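## Task

Finish with the Saturday lid of the pill organiser standing upright or tipped back beyond upright, every other lid clicked closed, and the organiser lying flat on its base on the table. Nothing may rely on the robot holding it there at the end; release it and move the grippers away before ending.

## Robot and tools

ROBOT. There are two arms, left_arm and right_arm, each a six-joint arm with a two-finger parallel gripper. Their bases in the scene frame: left_arm at (+0.011, +0.254, 0) m, quat_wxyz (+1.000, 0, 0, -0.031); right_arm at (-0.046, -0.362, 0) m, quat_wxyz (+0.997, 0, 0, -0.071). The names are labels, not image sides. Joint ranges (rad), base to hand: waist -2.618 to 3.054, shoulder 0.000 to 3.142, elbow 0.000 to 3.142, wrist pitch -1.571 to 1.571, wrist yaw -1.571 to 1.571, wrist roll -2.094 to 2.094. Elbows stop just before straight.

FRAME. One shared scene frame, metres: origin on the tabletop between the arms, +x out over the table, +z up, left_arm on the +y side. Gripper frame: fingers point along its +z, close and open along its y. end_effector_position is the pinch point between the pads, about 1 cm behind the fingertips. Quaternions are written w first.

ROW FORMAT. Every command row is 16 numbers for both arms together, even when one arm is idle: left x, y, z, qw, qx, qy, qz, opening, then right x, y, z, qw, qx, qy, qz, opening. x, y, z is an absolute target position for the pinch point and qw..qz an absolute target orientation, both in the scene frame; these are poses, not offsets. Opening runs -1 (closed) to +1 (fully open, 0.094 m). To keep an arm still, resend its last reported pose and intended opening unchanged in every row; to hold orientation, repeat your own chosen quaternion rather than the drifting reported one.

TOOLS.
execute_actions(actions): a list of up to 15 actions; each action is a list of up to 15 rows, one row per 1/30 s step, with the last row held for the rest of the 15 steps (0.5 s per action). An empty list just returns state and images. An action is rejected for both arms if a target lies more than 0.6 m from that gripper's start-of-action position along any of its own axes; if the first action fails this, or any action is malformed, nothing runs.
move(target, speed, blocking): target is one 16-number row as above; each gripper travels a straight path to its pose, all paths finishing together in 0.5 to 10 s (cut short at 10 s). speed is the path top speed in m/s, 0.002 to 0.5, default 0.25; rotation up to twice that in rad/s. Opening is applied at the start. Paths do not avoid obstacles or the other arm, and grippers lag, wander and may overshoot speed near full reach. Faster contact and targets deeper past contact push harder. blocking=false returns after 0.5 s while motion continues; until a result shows it ended, other moves and rows are refused, so use wait or stop.
wait(seconds): 0 to 10; the arms keep their last command; returns early if a running move ends.
stop(): brakes a running move; needs room; fingers keep moving.
zoom_image(camera, region): closer look at one camera's latest image; region [x0, y0, x1, y1] in pixels, at most 504 by 504. Cameras: cam_head_left and cam_head_right (896x504), cam_left_wrist and cam_right_wrist (504x504, fisheye).
read_manual(section): licence texts only.
finished_scene(scene): ends scene 1 or 2 for good after the last command is held; the result reports success and gives the next task.

CONTROL DETAILS. Each step, the commanded pose is limited to 70 mm and 16 degrees from the measured pose, then damped IK drives the joints, favouring position over orientation. Distant targets therefore take several actions; after an action the arm continues at most to its last clipped pose, so keep commanding. Joint friction can leave the hand up to about 31 mm off, and smaller commanded steps may not move it at all. Reported hand positions can be off, more at long reach.

RESULT LINES. The state line `left_arm: …` | `right_arm: …` gives each gripper's position and quat_wxyz. grip_measured is finger opening on the command scale (the final Joint positions entry is opening in metres; readings may be off by about 1 mm per gripper). Hand target shows the pose the controller is currently driving toward. pose unreachable means the clearance check altered or blocked that arm's command. A move: line reports the ending (done, off_target, moving, held, fault) and limits (paced = the sent pose was clipped; held = a check blocked some steps, after which the arm may move fast), plus each gripper's distance from its pose. If only one arm is named, the other finished normally. FAULT and OVER-TEMPERATURE FAULT lines mean an arm stopped. MOTOR HOT appears from 75 °C; 90 °C pauses that arm 10 s; 100 °C makes it drop. Holding loads, including during thinking, heats motors.

GRIPPING. Command an opening below grip_measured to hold: about 0.03 below is firm, less is gentler. Pad force is about 50 to 62 N, lower on parts under about 2 mm thick; first contact can spike.

CAUTIONS. Keep the organiser and everything else on the table; knocking anything off fails. Avoid arm-to-arm collisions or hard pressing between arms. Avoid drops, slips, slams and heavy pushes. Objects may occasionally be nudged by outside disturbances. The lid state must stay on its own, so release and retract the grippers before finishing. The simulation runs during thinking with the last command held.

Each tool is called as name(argument=value, ...), one argument or row to a line, values as JSON.

## Session

execute_actions(
  actions=[],
)

Scene clock: 0.00 s.
left_arm: end_effector_position=(+0.1794, +0.1848, +0.1171) grip_measured=+1.000 end_effector_quat_wxyz=(+0.010, +0.749, +0.663, +0.010) | right_arm: end_effector_position=(+0.3275, -0.2868, +0.2263) grip_measured=+1.000 end_effector_quat_wxyz=(+0.294, -0.462, +0.611, -0.572)
Joint positions: left_arm=[-0.339  1.197  0.971 -1.32  -0.009  1.292  0.094] | right_arm=[ 0.734  1.345  0.737  0.275  1.015 -1.458  0.094]
Joint velocities: left_arm=[ 0.007  0.002 -0.007  0.007 -0.022  0.022  0.   ] | right_arm=[-0.002 -0.002 -0.002 -0.007  0.022 -0.081  0.   ]
Hand target (left_arm): +0.179, +0.185, +0.117; +0.010, +0.749, +0.663, +0.010
Hand target (right_arm): +0.327, -0.287, +0.226; +0.294, -0.462, +0.611, -0.572
camera_calibration (this result's frames):
cam_left_wrist: T_world_to_cam=[[-0.994642, -0.103111, -0.00748449, 0.190323], [-0.0914054, 0.843282, 0.529641, -0.168356], [-0.0483002, 0.527487, -0.848189, 0.142939], [0, 0, 0, 1]] pos_world=[0.180819, 0.0861977, 0.211832]
cam_right_wrist: T_world_to_cam=[[0.14447, -0.194372, 0.970231, -0.320657], [-0.751793, -0.659093, -0.0200959, 0.10702], [0.643378, -0.72651, -0.241346, -0.276103], [0, 0, 0, 1]] pos_world=[0.30442, -0.192382, 0.246626]

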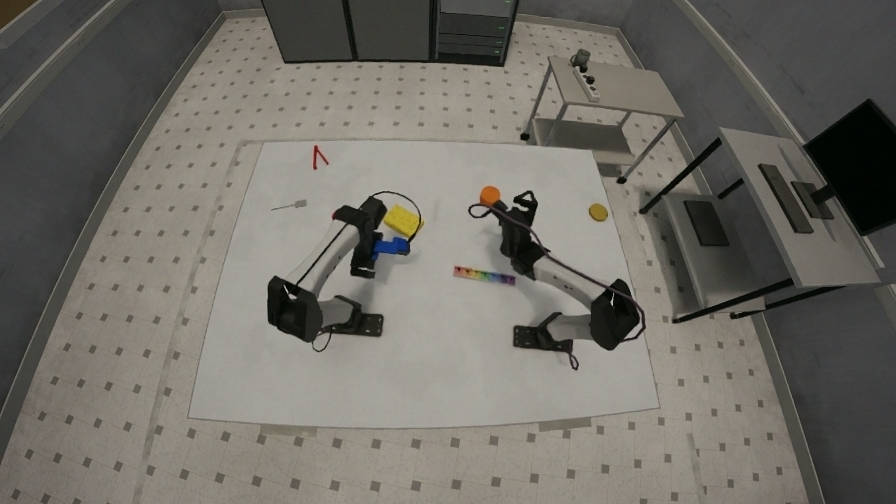

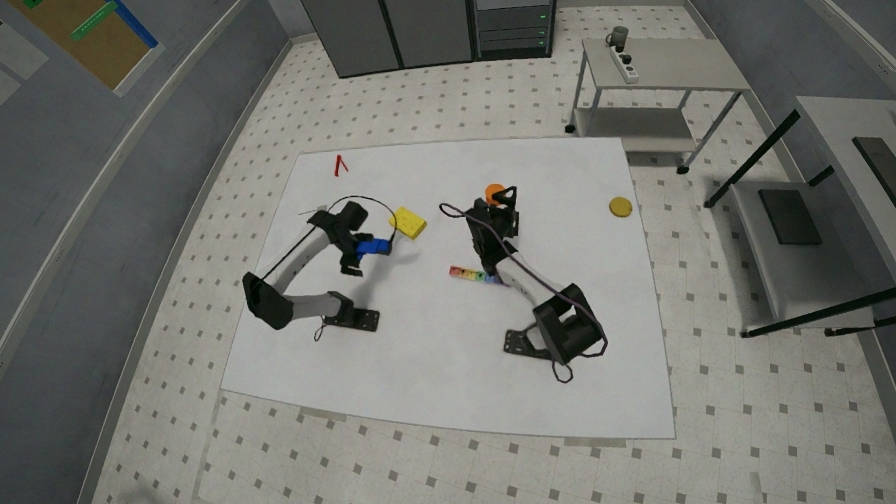

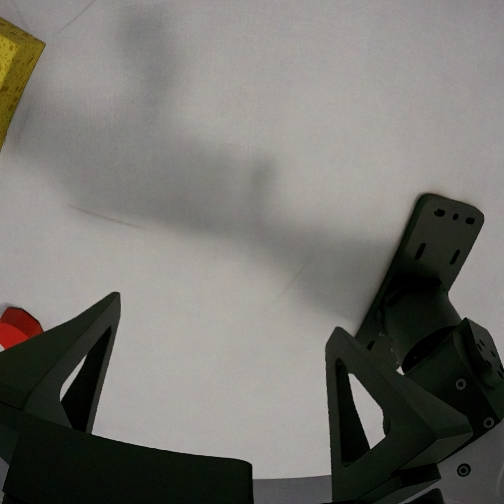

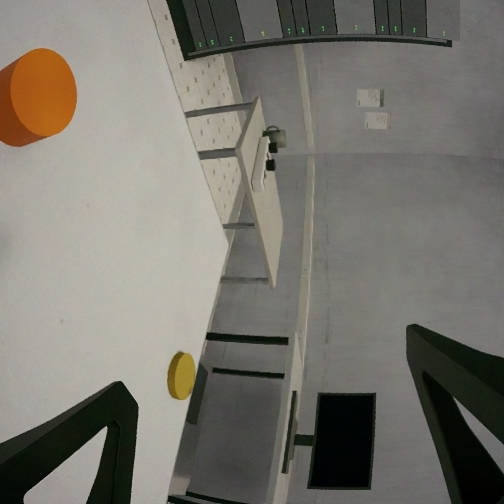

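zoom_image(
  camera="cam_head_left",
  region=[430, 240, 550, 310],
)

Region (430, 240, 550, 310) of cam_head_left's 896x504 image, scaled by 4.200, with more detail than that image has; it fills the top 294 rows of this view, and the rest is white.

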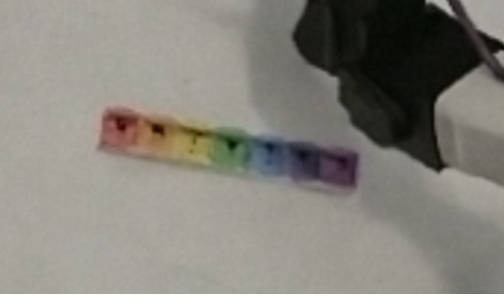

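move(
  target=[0.165,-0.15,0.10,0.165,0.746,0.614,-0.200,0.5, 0.2,-0.36,0.25,0.47,-0.296,0.814,0.171,0],
  speed=0.3,
)

Scene clock: 11.47 s.
left_arm: end_effector_position=(+0.1639, -0.1416, +0.0996) grip_measured=+0.502 end_effector_quat_wxyz=(+0.156, +0.743, +0.620, -0.199) | right_arm: end_effector_position=(+0.1990, -0.3610, +0.2513) grip_measured=+0.003 end_effector_quat_wxyz=(+0.479, -0.303, +0.808, +0.162)
Joint positions: left_arm=[-1.011  1.805  1.354 -0.716  0.324  0.611  0.071] | right_arm=[-0.486  1.033  1.043 -1.156 -1.005 -1.112  0.047]
Joint velocities: left_arm=[ 0.007 -0.007  0.037 -0.037 -0.037 -0.081  0.   ] | right_arm=[-0.002 -0.022  0.017  0.051 -0.022 -0.037 -0.001]
Hand target (left_arm): +0.163, -0.152, +0.103; +0.166, +0.744, +0.613, -0.208
Hand target (right_arm): +0.199, -0.364, +0.252; +0.477, -0.297, +0.810, +0.166
Off the commanded pose (left_arm): 0.008 m, 1 deg.
Off the commanded pose (right_arm): 0.002 m, 2 deg.
move: done
camera_calibration (this result's frames):
cam_left_wrist: T_world_to_cam=[[-0.990095, -0.00423601, 0.140333, 0.139675], [0.00460852, 0.998026, 0.0626407, 0.167441], [-0.140321, 0.062667, -0.988121, 0.262707], [0, 0, 0, 1]] pos_world=[0.174383, -0.182982, 0.229497]
cam_right_wrist: T_world_to_cam=[[0.547754, -0.801674, -0.23934, -0.336263], [-0.734126, -0.323342, -0.597083, 0.224745], [0.401277, 0.50276, -0.765642, 0.382365], [0, 0, 0, 1]] pos_world=[0.195746, -0.389141, 0.346466]

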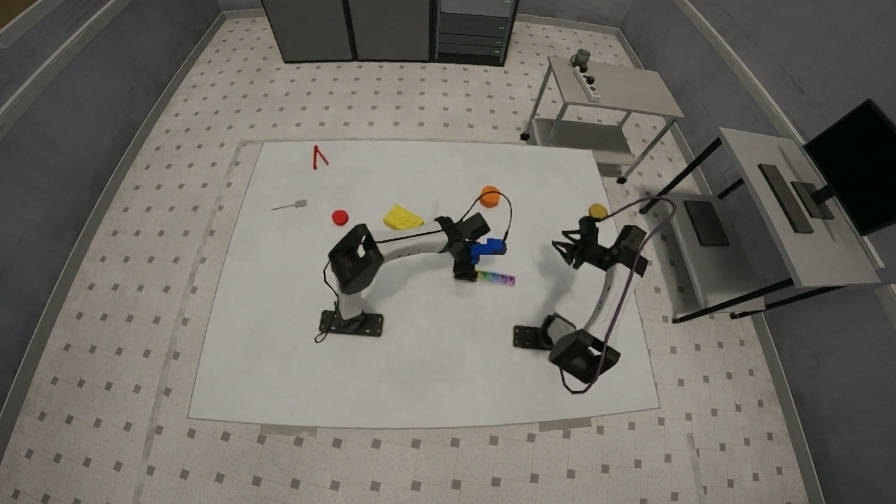

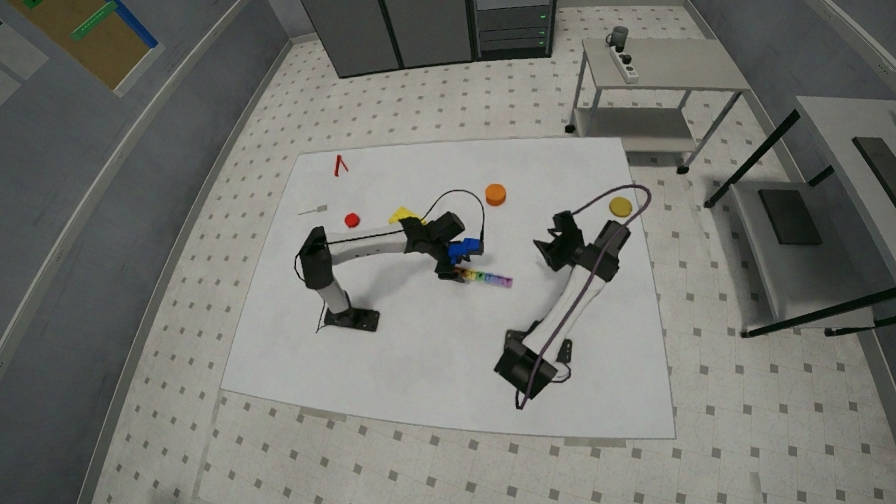

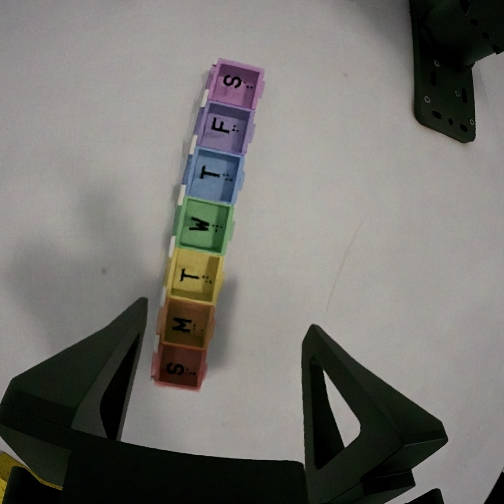

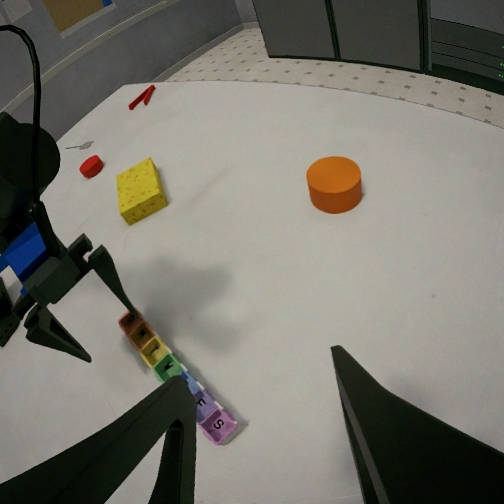

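move(
  target=[0.178,-0.19,0.035,0.165,0.746,0.614,-0.200,0.7, 0.2,-0.36,0.25,0.47,-0.296,0.814,0.171,0],
  speed=0.08,
)

Scene clock: 14.00 s.
left_arm: end_effector_position=(+0.1771, -0.1794, +0.0308) grip_measured=+0.698 end_effector_quat_wxyz=(+0.150, +0.745, +0.620, -0.198) | right_arm: end_effector_position=(+0.1986, -0.3609, +0.2508) grip_measured=+0.003 end_effector_quat_wxyz=(+0.476, -0.295, +0.811, +0.167)
Joint positions: left_arm=[-1.027  2.037  1.391 -0.531  0.32   0.601  0.08 ] | right_arm=[-0.486  1.033  1.043 -1.159 -1.003 -1.094  0.047]
Joint velocities: left_arm=[-0.017  0.007 -0.017 -0.007  0.037 -0.022 -0.   ] | right_arm=[-0.007 -0.017 -0.012 -0.022 -0.007  0.007 -0.   ]
Hand target (left_arm): +0.178, -0.191, +0.036; +0.165, +0.746, +0.614, -0.200
Hand target (right_arm): +0.200, -0.360, +0.250; +0.470, -0.296, +0.814, +0.171
Off the commanded pose (left_arm): 0.011 m, 2 deg.
Off the commanded pose (right_arm): 0.002 m, 1 deg.
move: off_target (left_arm)
camera_calibration (this result's frames):
cam_left_wrist: T_world_to_cam=[[-0.989138, -0.000992946, 0.14699, 0.162421], [0.00998043, 0.997216, 0.0738977, 0.207993], [-0.146654, 0.074562, -0.986374, 0.202148], [0, 0, 0, 1]] pos_world=[0.188227, -0.222325, 0.160149]
cam_right_wrist: T_world_to_cam=[[0.536757, -0.803763, -0.256626, -0.330344], [-0.745107, -0.308852, -0.591123, 0.230123], [0.395863, 0.508503, -0.764668, 0.385039], [0, 0, 0, 1]] pos_world=[0.196358, -0.390238, 0.345683]

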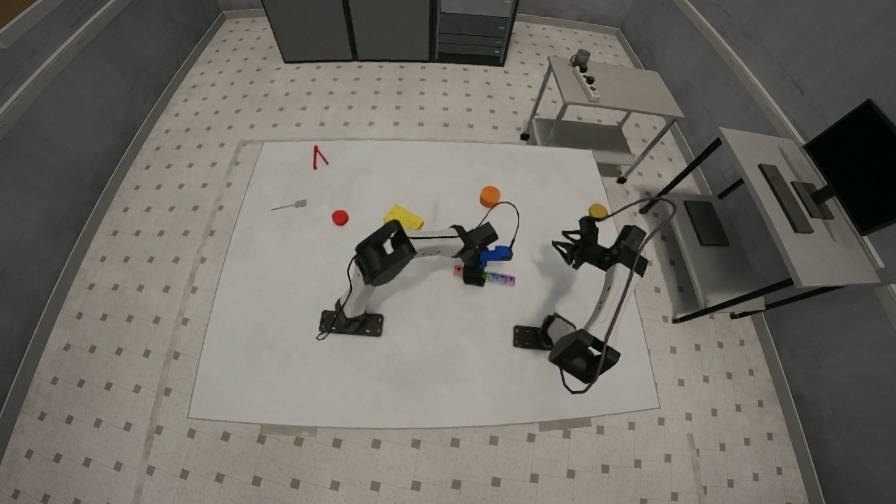

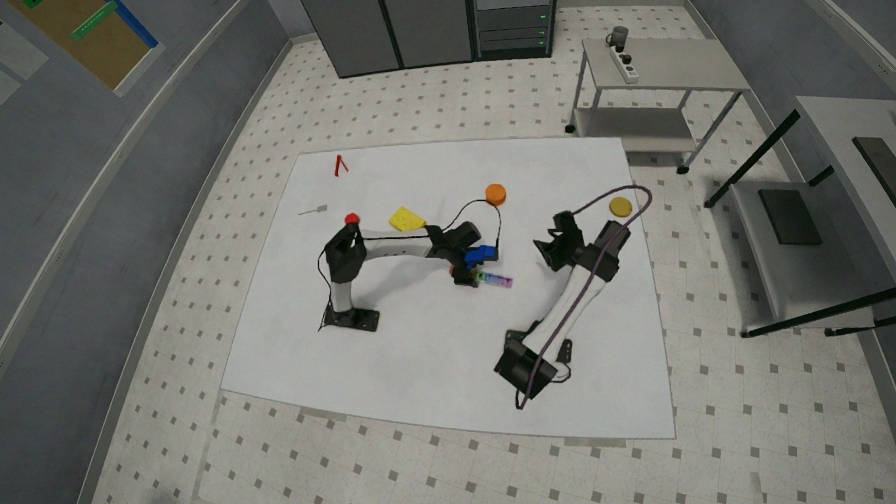

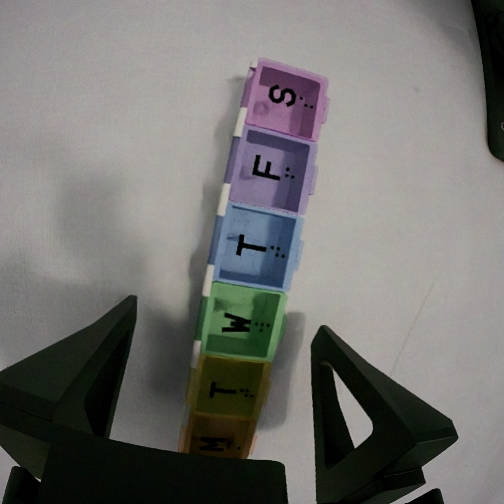

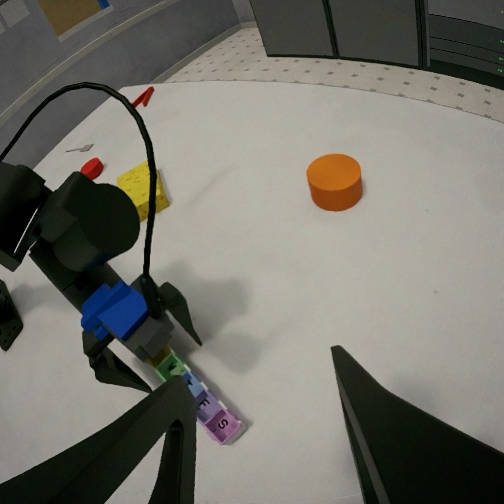

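move(
  target=[0.171,-0.207,0.028,0.165,0.746,0.614,-0.200,0.7, 0.2,-0.36,0.25,0.47,-0.296,0.814,0.171,0],
  speed=0.05,
)

move(
  target=[0.171,-0.207,0.028,0.165,0.746,0.614,-0.200,-0.4, 0.2,-0.36,0.25,0.47,-0.296,0.814,0.171,0],
  speed=0.05,
)

Scene clock: 15.83 s.
left_arm: end_effector_position=(+0.1699, -0.1973, +0.0266) grip_measured=+0.698 end_effector_quat_wxyz=(+0.153, +0.745, +0.618, -0.200) | right_arm: end_effector_position=(+0.1986, -0.3609, +0.2508) grip_measured=+0.003 end_effector_quat_wxyz=(+0.476, -0.295, +0.811, +0.167)
Joint positions: left_arm=[-1.062  2.081  1.436 -0.514  0.308  0.569  0.08 ] | right_arm=[-0.486  1.033  1.043 -1.159 -1.003 -1.094  0.047]
Joint velocities: left_arm=[-0.017 -0.007 -0.027  0.037  0.007 -0.037 -0.   ] | right_arm=[-0.007  0.007 -0.002 -0.037 -0.081 -0.125  0.001]
Hand target (left_arm): +0.171, -0.207, +0.029; +0.165, +0.745, +0.614, -0.201
Hand target (right_arm): +0.200, -0.360, +0.250; +0.470, -0.296, +0.814, +0.171
Off the commanded pose (left_arm): 0.010 m, 1 deg.
Off the commanded pose (right_arm): 0.002 m, 1 deg.
move: done
camera_calibration (this result's frames):
cam_left_wrist: T_world_to_cam=[[-0.989615, 0.00273354, 0.143717, 0.156812], [0.0123524, 0.997738, 0.06608, 0.226135], [-0.143211, 0.067169, -0.98741, 0.196279], [0, 0, 0, 1]] pos_world=[0.180499, -0.239236, 0.156328]
cam_right_wrist: T_world_to_cam=[[0.536552, -0.803797, -0.256946, -0.330236], [-0.745289, -0.30856, -0.591045, 0.230245], [0.395797, 0.508626, -0.764621, 0.385084], [0, 0, 0, 1]] pos_world=[0.196372, -0.390262, 0.345675]

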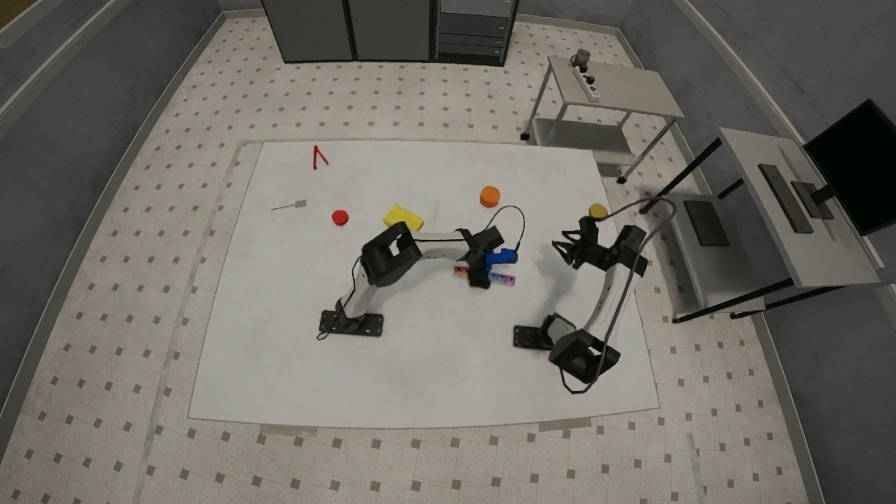

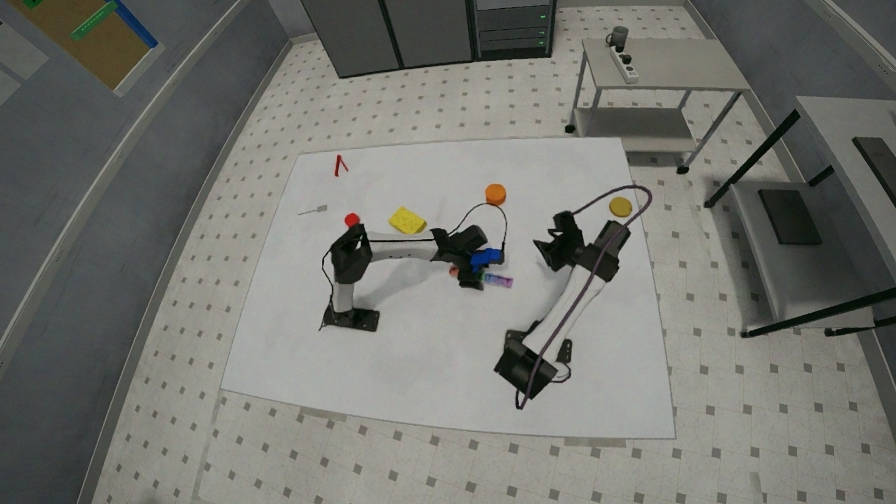

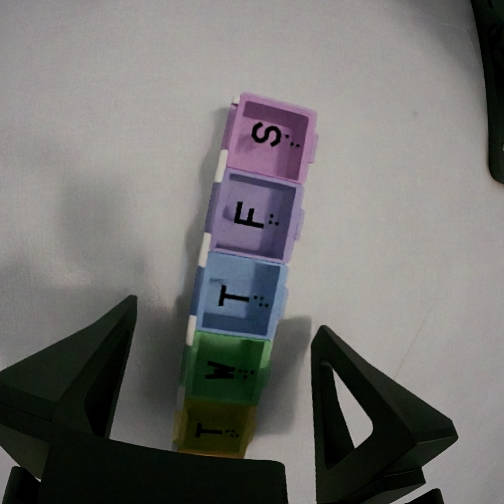

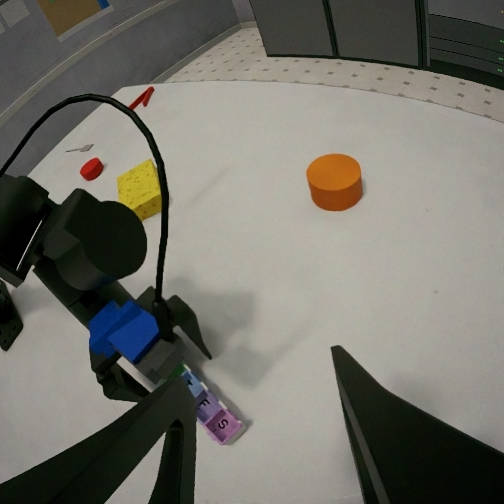

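Scene clock: 16.53 s.
left_arm: end_effector_position=(+0.1699, -0.1973, +0.0266) grip_measured=-0.310 end_effector_quat_wxyz=(+0.153, +0.745, +0.618, -0.200) | right_arm: end_effector_position=(+0.1986, -0.3609, +0.2508) grip_measured=+0.003 end_effector_quat_wxyz=(+0.476, -0.295, +0.811, +0.167)
Joint positions: left_arm=[-1.062  2.081  1.436 -0.514  0.308  0.569  0.032] | right_arm=[-0.486  1.033  1.043 -1.159 -1.003 -1.094  0.047]
Joint velocities: left_arm=[-0.007 -0.027 -0.022  0.051  0.037 -0.051  0.   ] | right_arm=[ 0.007 -0.002 -0.002  0.022  0.007  0.022 -0.001]
Hand target (left_arm): +0.171, -0.207, +0.028; +0.165, +0.746, +0.614, -0.200
Hand target (right_arm): +0.200, -0.360, +0.250; +0.470, -0.296, +0.814, +0.171
Off the commanded pose (left_arm): 0.010 m, 1 deg.
Off the commanded pose (right_arm): 0.002 m, 1 deg.
move: done
camera_calibration (this result's frames):
cam_left_wrist: T_world_to_cam=[[-0.989615, 0.00273354, 0.143717, 0.156812], [0.0123524, 0.997738, 0.06608, 0.226135], [-0.143211, 0.067169, -0.98741, 0.196279], [0, 0, 0, 1]] pos_world=[0.180499, -0.239236, 0.156328]
cam_right_wrist: T_world_to_cam=[[0.536552, -0.803797, -0.256946, -0.330236], [-0.745289, -0.30856, -0.591045, 0.230245], [0.395797, 0.508626, -0.764621, 0.385084], [0, 0, 0, 1]] pos_world=[0.196372, -0.390262, 0.345675]

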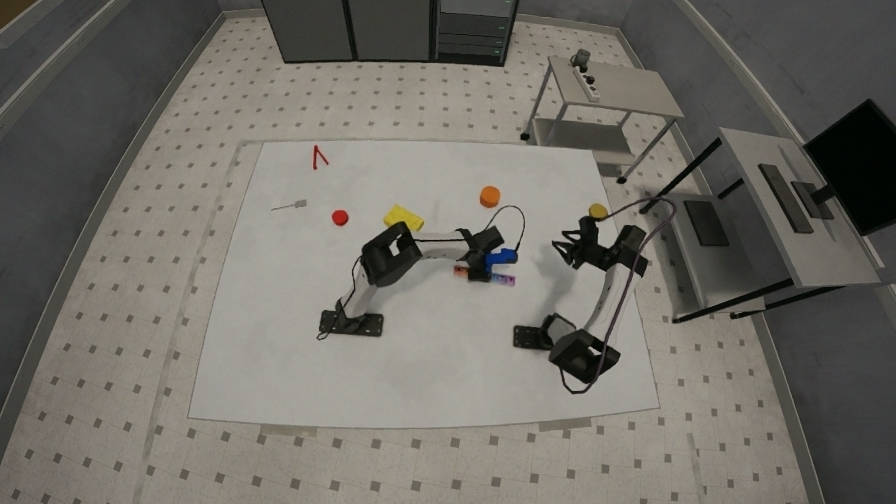

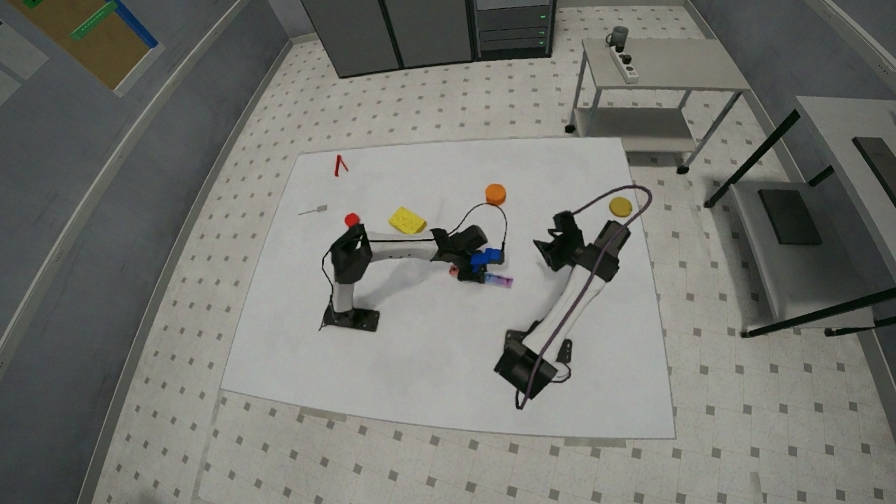

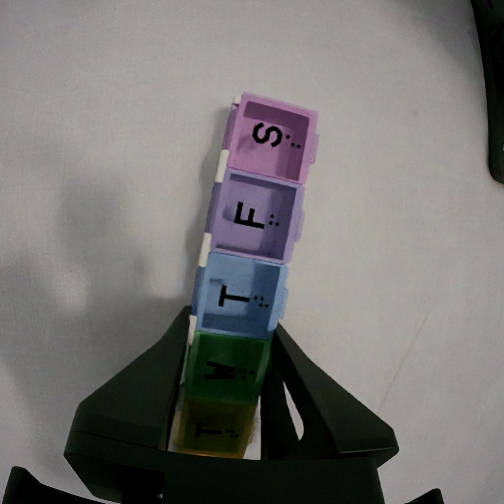

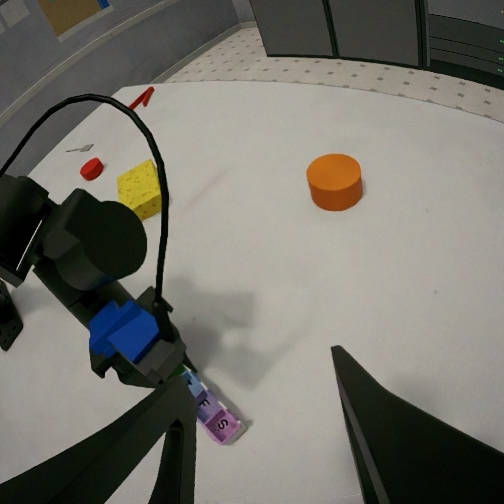

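move(
  target=[0.26,-0.03,0.024,0.228,0.41,0.877,-0.106,-0.4, 0.2,-0.33,0.22,0.2115,0.365,0.784,0.453,0],
  speed=0.15,
)

move(
  target=[0.26,-0.03,0.024,0.228,0.41,0.877,-0.106,-0.4, 0.255,-0.13,0.05,0.2115,0.365,0.784,0.453,0],
  speed=0.15,
)

Scene clock: 23.77 s.
left_arm: end_effector_position=(+0.2583, -0.0406, +0.0245) grip_measured=-0.310 end_effector_quat_wxyz=(+0.227, +0.421, +0.870, -0.117) | right_arm: end_effector_position=(+0.2031, -0.3324, +0.2265) grip_measured=+0.003 end_effector_quat_wxyz=(+0.216, +0.363, +0.784, +0.455)
Joint positions: left_arm=[-0.796  1.692  0.877 -0.241  0.034  0.035  0.032] | right_arm=[-0.315  0.914  0.868 -0.9   -0.919  0.727  0.047]
Joint velocities: left_arm=[ 0.002  0.002  0.012 -0.051 -0.007 -0.022 -0.   ] | right_arm=[-0.027  0.012 -0.017  0.066  0.051  0.051  0.001]
Hand target (left_arm): +0.262, -0.030, +0.023; +0.230, +0.410, +0.876, -0.104
Hand target (right_arm): +0.200, -0.329, +0.221; +0.211, +0.365, +0.785, +0.454
Off the commanded pose (left_arm): 0.011 m, 2 deg.
Off the commanded pose (right_arm): 0.008 m, 1 deg.
move: off_target (left_arm)
camera_calibration (this result's frames):
cam_left_wrist: T_world_to_cam=[[-0.650961, -0.746161, 0.139619, 0.126343], [-0.746843, 0.662448, 0.0582076, 0.251503], [-0.135922, -0.0663824, -0.988493, 0.189043], [0, 0, 0, 1]] pos_world=[0.295773, -0.0597862, 0.154589]
cam_right_wrist: T_world_to_cam=[[-0.508604, -0.0685015, -0.858271, 0.276918], [-0.737882, 0.548352, 0.393497, 0.288396], [0.44368, 0.833437, -0.32944, 0.349903], [0, 0, 0, 1]] pos_world=[0.198399, -0.430795, 0.23946]

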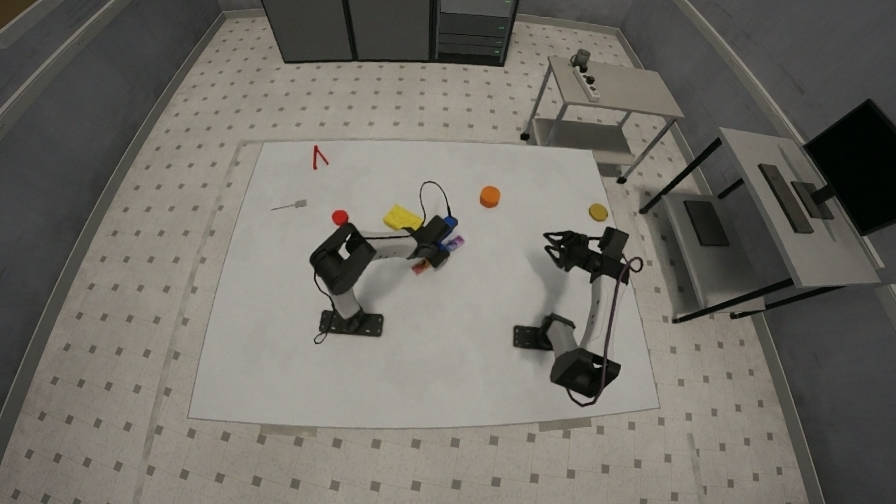

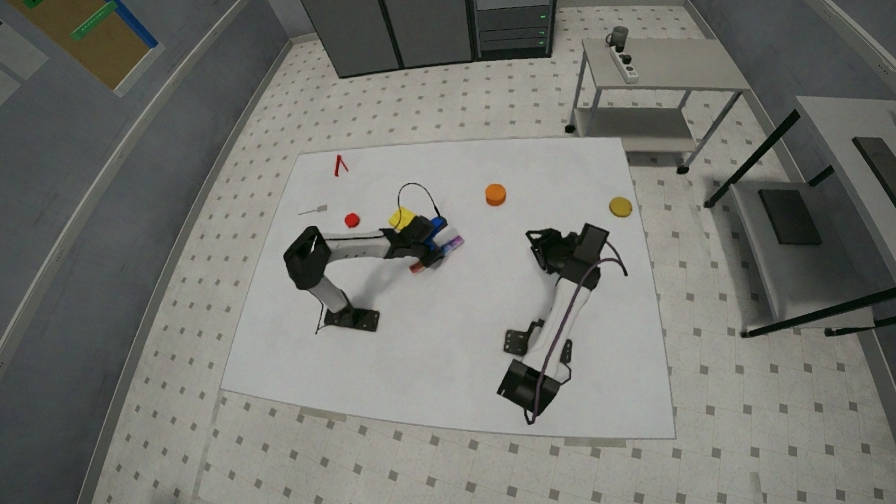

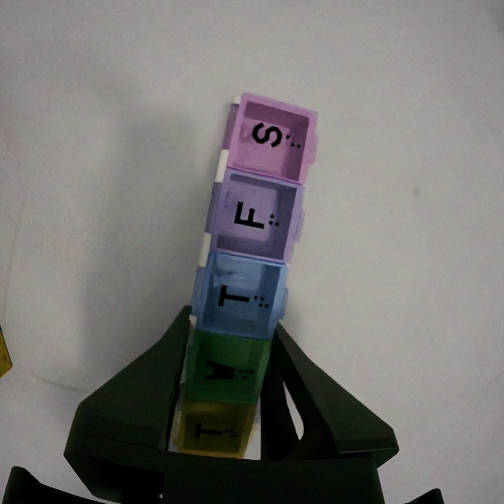

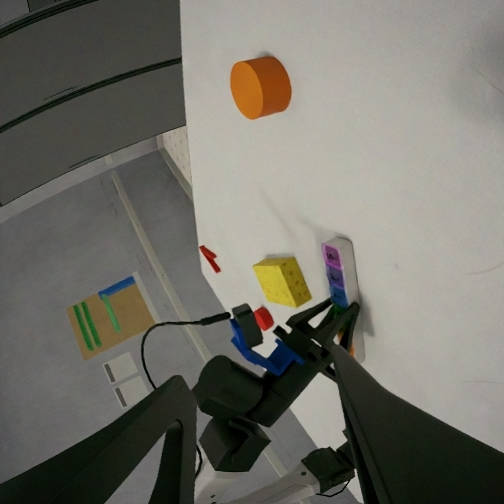

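Scene clock: 26.37 s.
left_arm: end_effector_position=(+0.2584, -0.0405, +0.0245) grip_measured=-0.310 end_effector_quat_wxyz=(+0.227, +0.420, +0.871, -0.117) | right_arm: end_effector_position=(+0.2582, -0.1294, +0.0531) grip_measured=+0.003 end_effector_quat_wxyz=(+0.212, +0.366, +0.781, +0.459)
Joint positions: left_arm=[-0.796  1.692  0.877 -0.241  0.034  0.031  0.032] | right_arm=[ 0.765  1.573  0.391  0.67  -0.069  1.538  0.047]
Joint velocities: left_arm=[-0.007  0.012 -0.027 -0.037 -0.022  0.007 -0.   ] | right_arm=[ 0.007 -0.002  0.002 -0.037  0.081  0.022 -0.001]
Hand target (left_arm): +0.260, -0.030, +0.024; +0.228, +0.410, +0.877, -0.106
Hand target (right_arm): +0.256, -0.126, +0.048; +0.207, +0.367, +0.785, +0.455
Off the commanded pose (left_arm): 0.011 m, 2 deg.
Off the commanded pose (right_arm): 0.005 m, 1 deg.
move: off_target (left_arm)
camera_calibration (this result's frames):
cam_left_wrist: T_world_to_cam=[[-0.64833, -0.748263, 0.140608, 0.125683], [-0.749016, 0.659967, 0.05846, 0.251978], [-0.13654, -0.0674166, -0.988338, 0.189173], [0, 0, 0, 1]] pos_world=[0.296049, -0.0594999, 0.154564]
cam_right_wrist: T_world_to_cam=[[-0.513355, -0.058077, -0.856209, 0.172493], [-0.735655, 0.543534, 0.404206, 0.284121], [0.441904, 0.837376, -0.32175, 0.0996501], [0, 0, 0, 1]] pos_world=[0.253529, -0.227856, 0.0649095]

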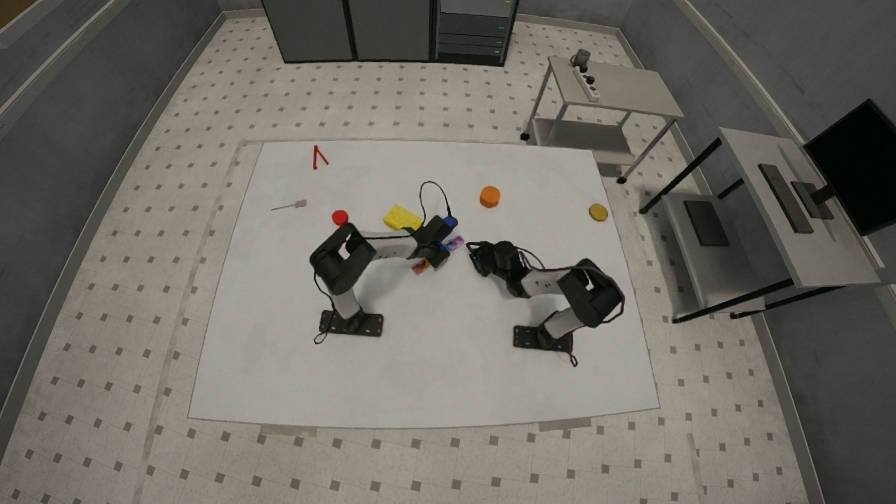

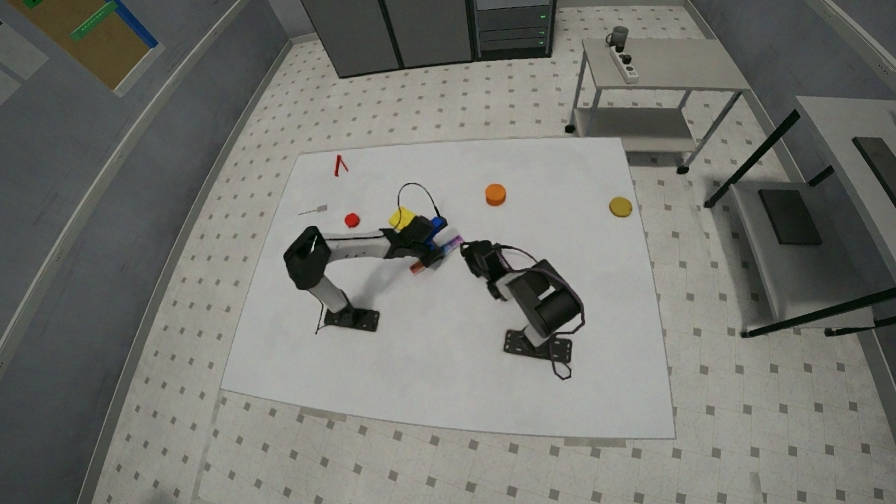

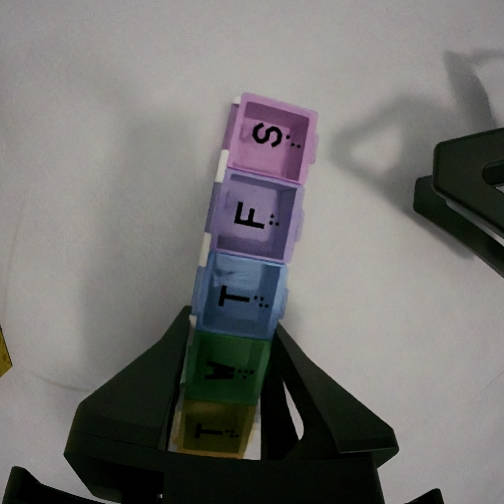

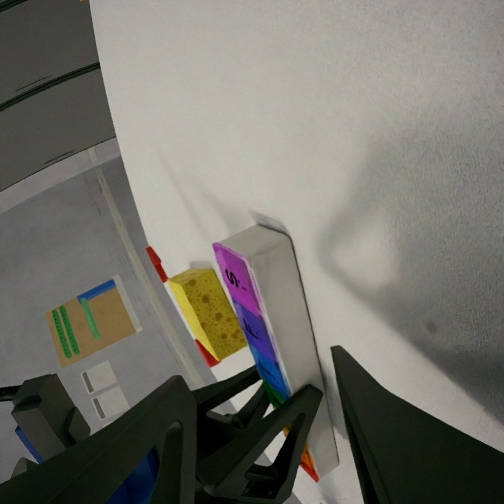

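move(
  target=[0.26,-0.03,0.024,0.228,0.41,0.877,-0.106,-0.4, 0.291,-0.113,0.052,0.2115,0.365,0.784,0.453,0],
  speed=0.05,
)

Scene clock: 29.27 s.
left_arm: end_effector_position=(+0.2584, -0.0405, +0.0245) grip_measured=-0.310 end_effector_quat_wxyz=(+0.227, +0.420, +0.871, -0.117) | right_arm: end_effector_position=(+0.2883, -0.1105, +0.0596) grip_measured=+0.003 end_effector_quat_wxyz=(+0.217, +0.361, +0.779, +0.466)
Joint positions: left_arm=[-0.796  1.692  0.877 -0.241  0.034  0.031  0.032] | right_arm=[ 0.755  1.68   0.523  0.662 -0.078  1.527  0.047]
Joint velocities: left_arm=[ 0.017  0.007 -0.007 -0.007 -0.007  0.037  0.001] | right_arm=[-0.002 -0.002 -0.012 -0.022  0.022 -0.051  0.   ]
Hand target (left_arm): +0.260, -0.030, +0.024; +0.228, +0.410, +0.877, -0.106
Hand target (right_arm): +0.291, -0.114, +0.052; +0.212, +0.365, +0.785, +0.454
Off the commanded pose (left_arm): 0.011 m, 2 deg.
Off the commanded pose (right_arm): 0.008 m, 2 deg.
move: off_target (left_arm)
camera_calibration (this result's frames):
cam_left_wrist: T_world_to_cam=[[-0.64833, -0.748263, 0.140608, 0.125683], [-0.749016, 0.659967, 0.05846, 0.251978], [-0.13654, -0.0674166, -0.988338, 0.189173], [0, 0, 0, 1]] pos_world=[0.296049, -0.0594999, 0.154564]
cam_right_wrist: T_world_to_cam=[[-0.497073, -0.0538884, -0.866034, 0.190923], [-0.745436, 0.537364, 0.394417, 0.296145], [0.444121, 0.841627, -0.30728, 0.0715591], [0, 0, 0, 1]] pos_world=[0.283879, -0.209075, 0.0705301]

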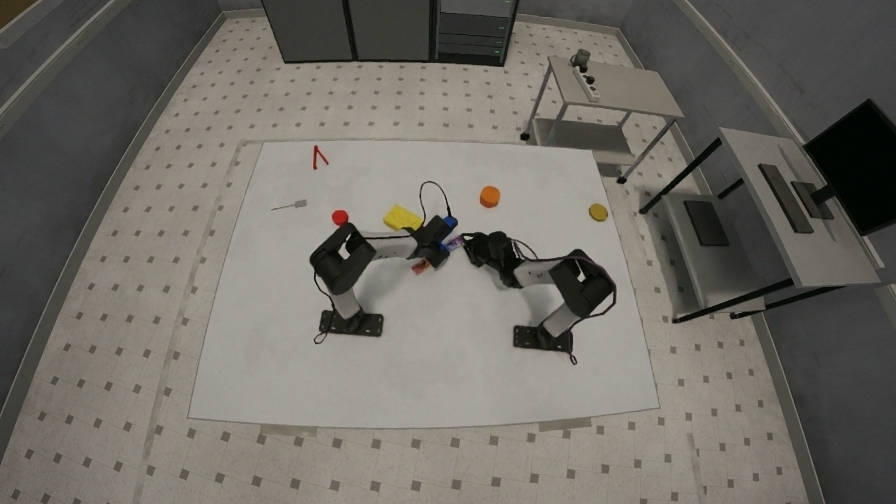

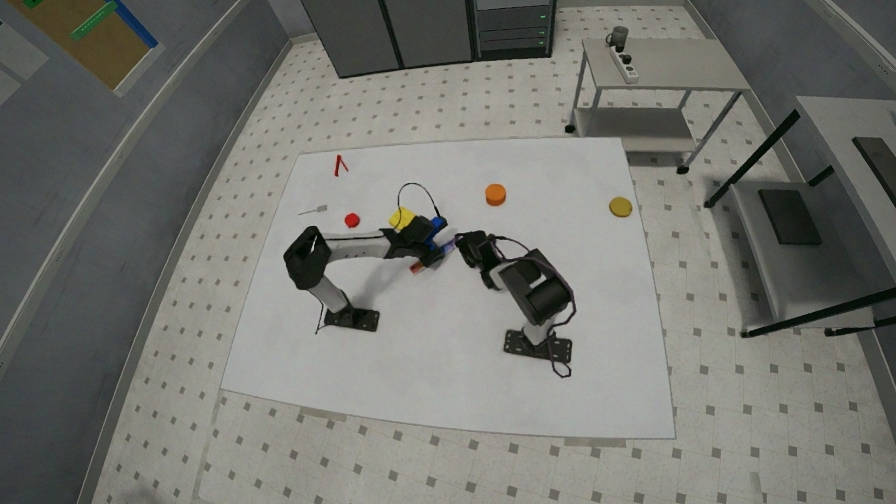

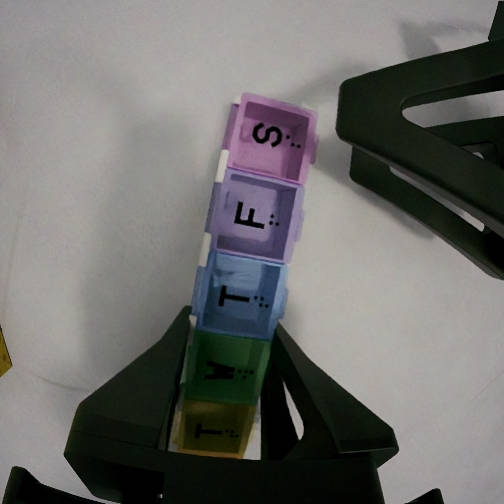

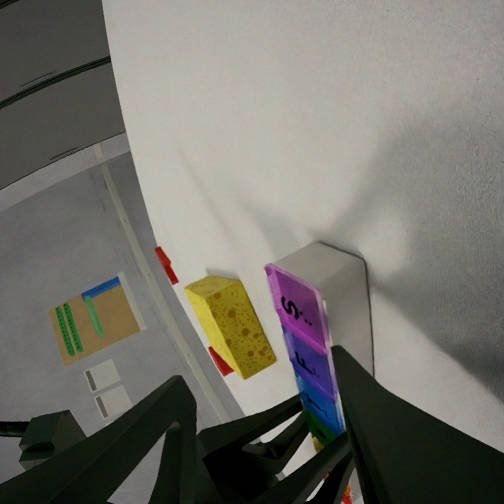

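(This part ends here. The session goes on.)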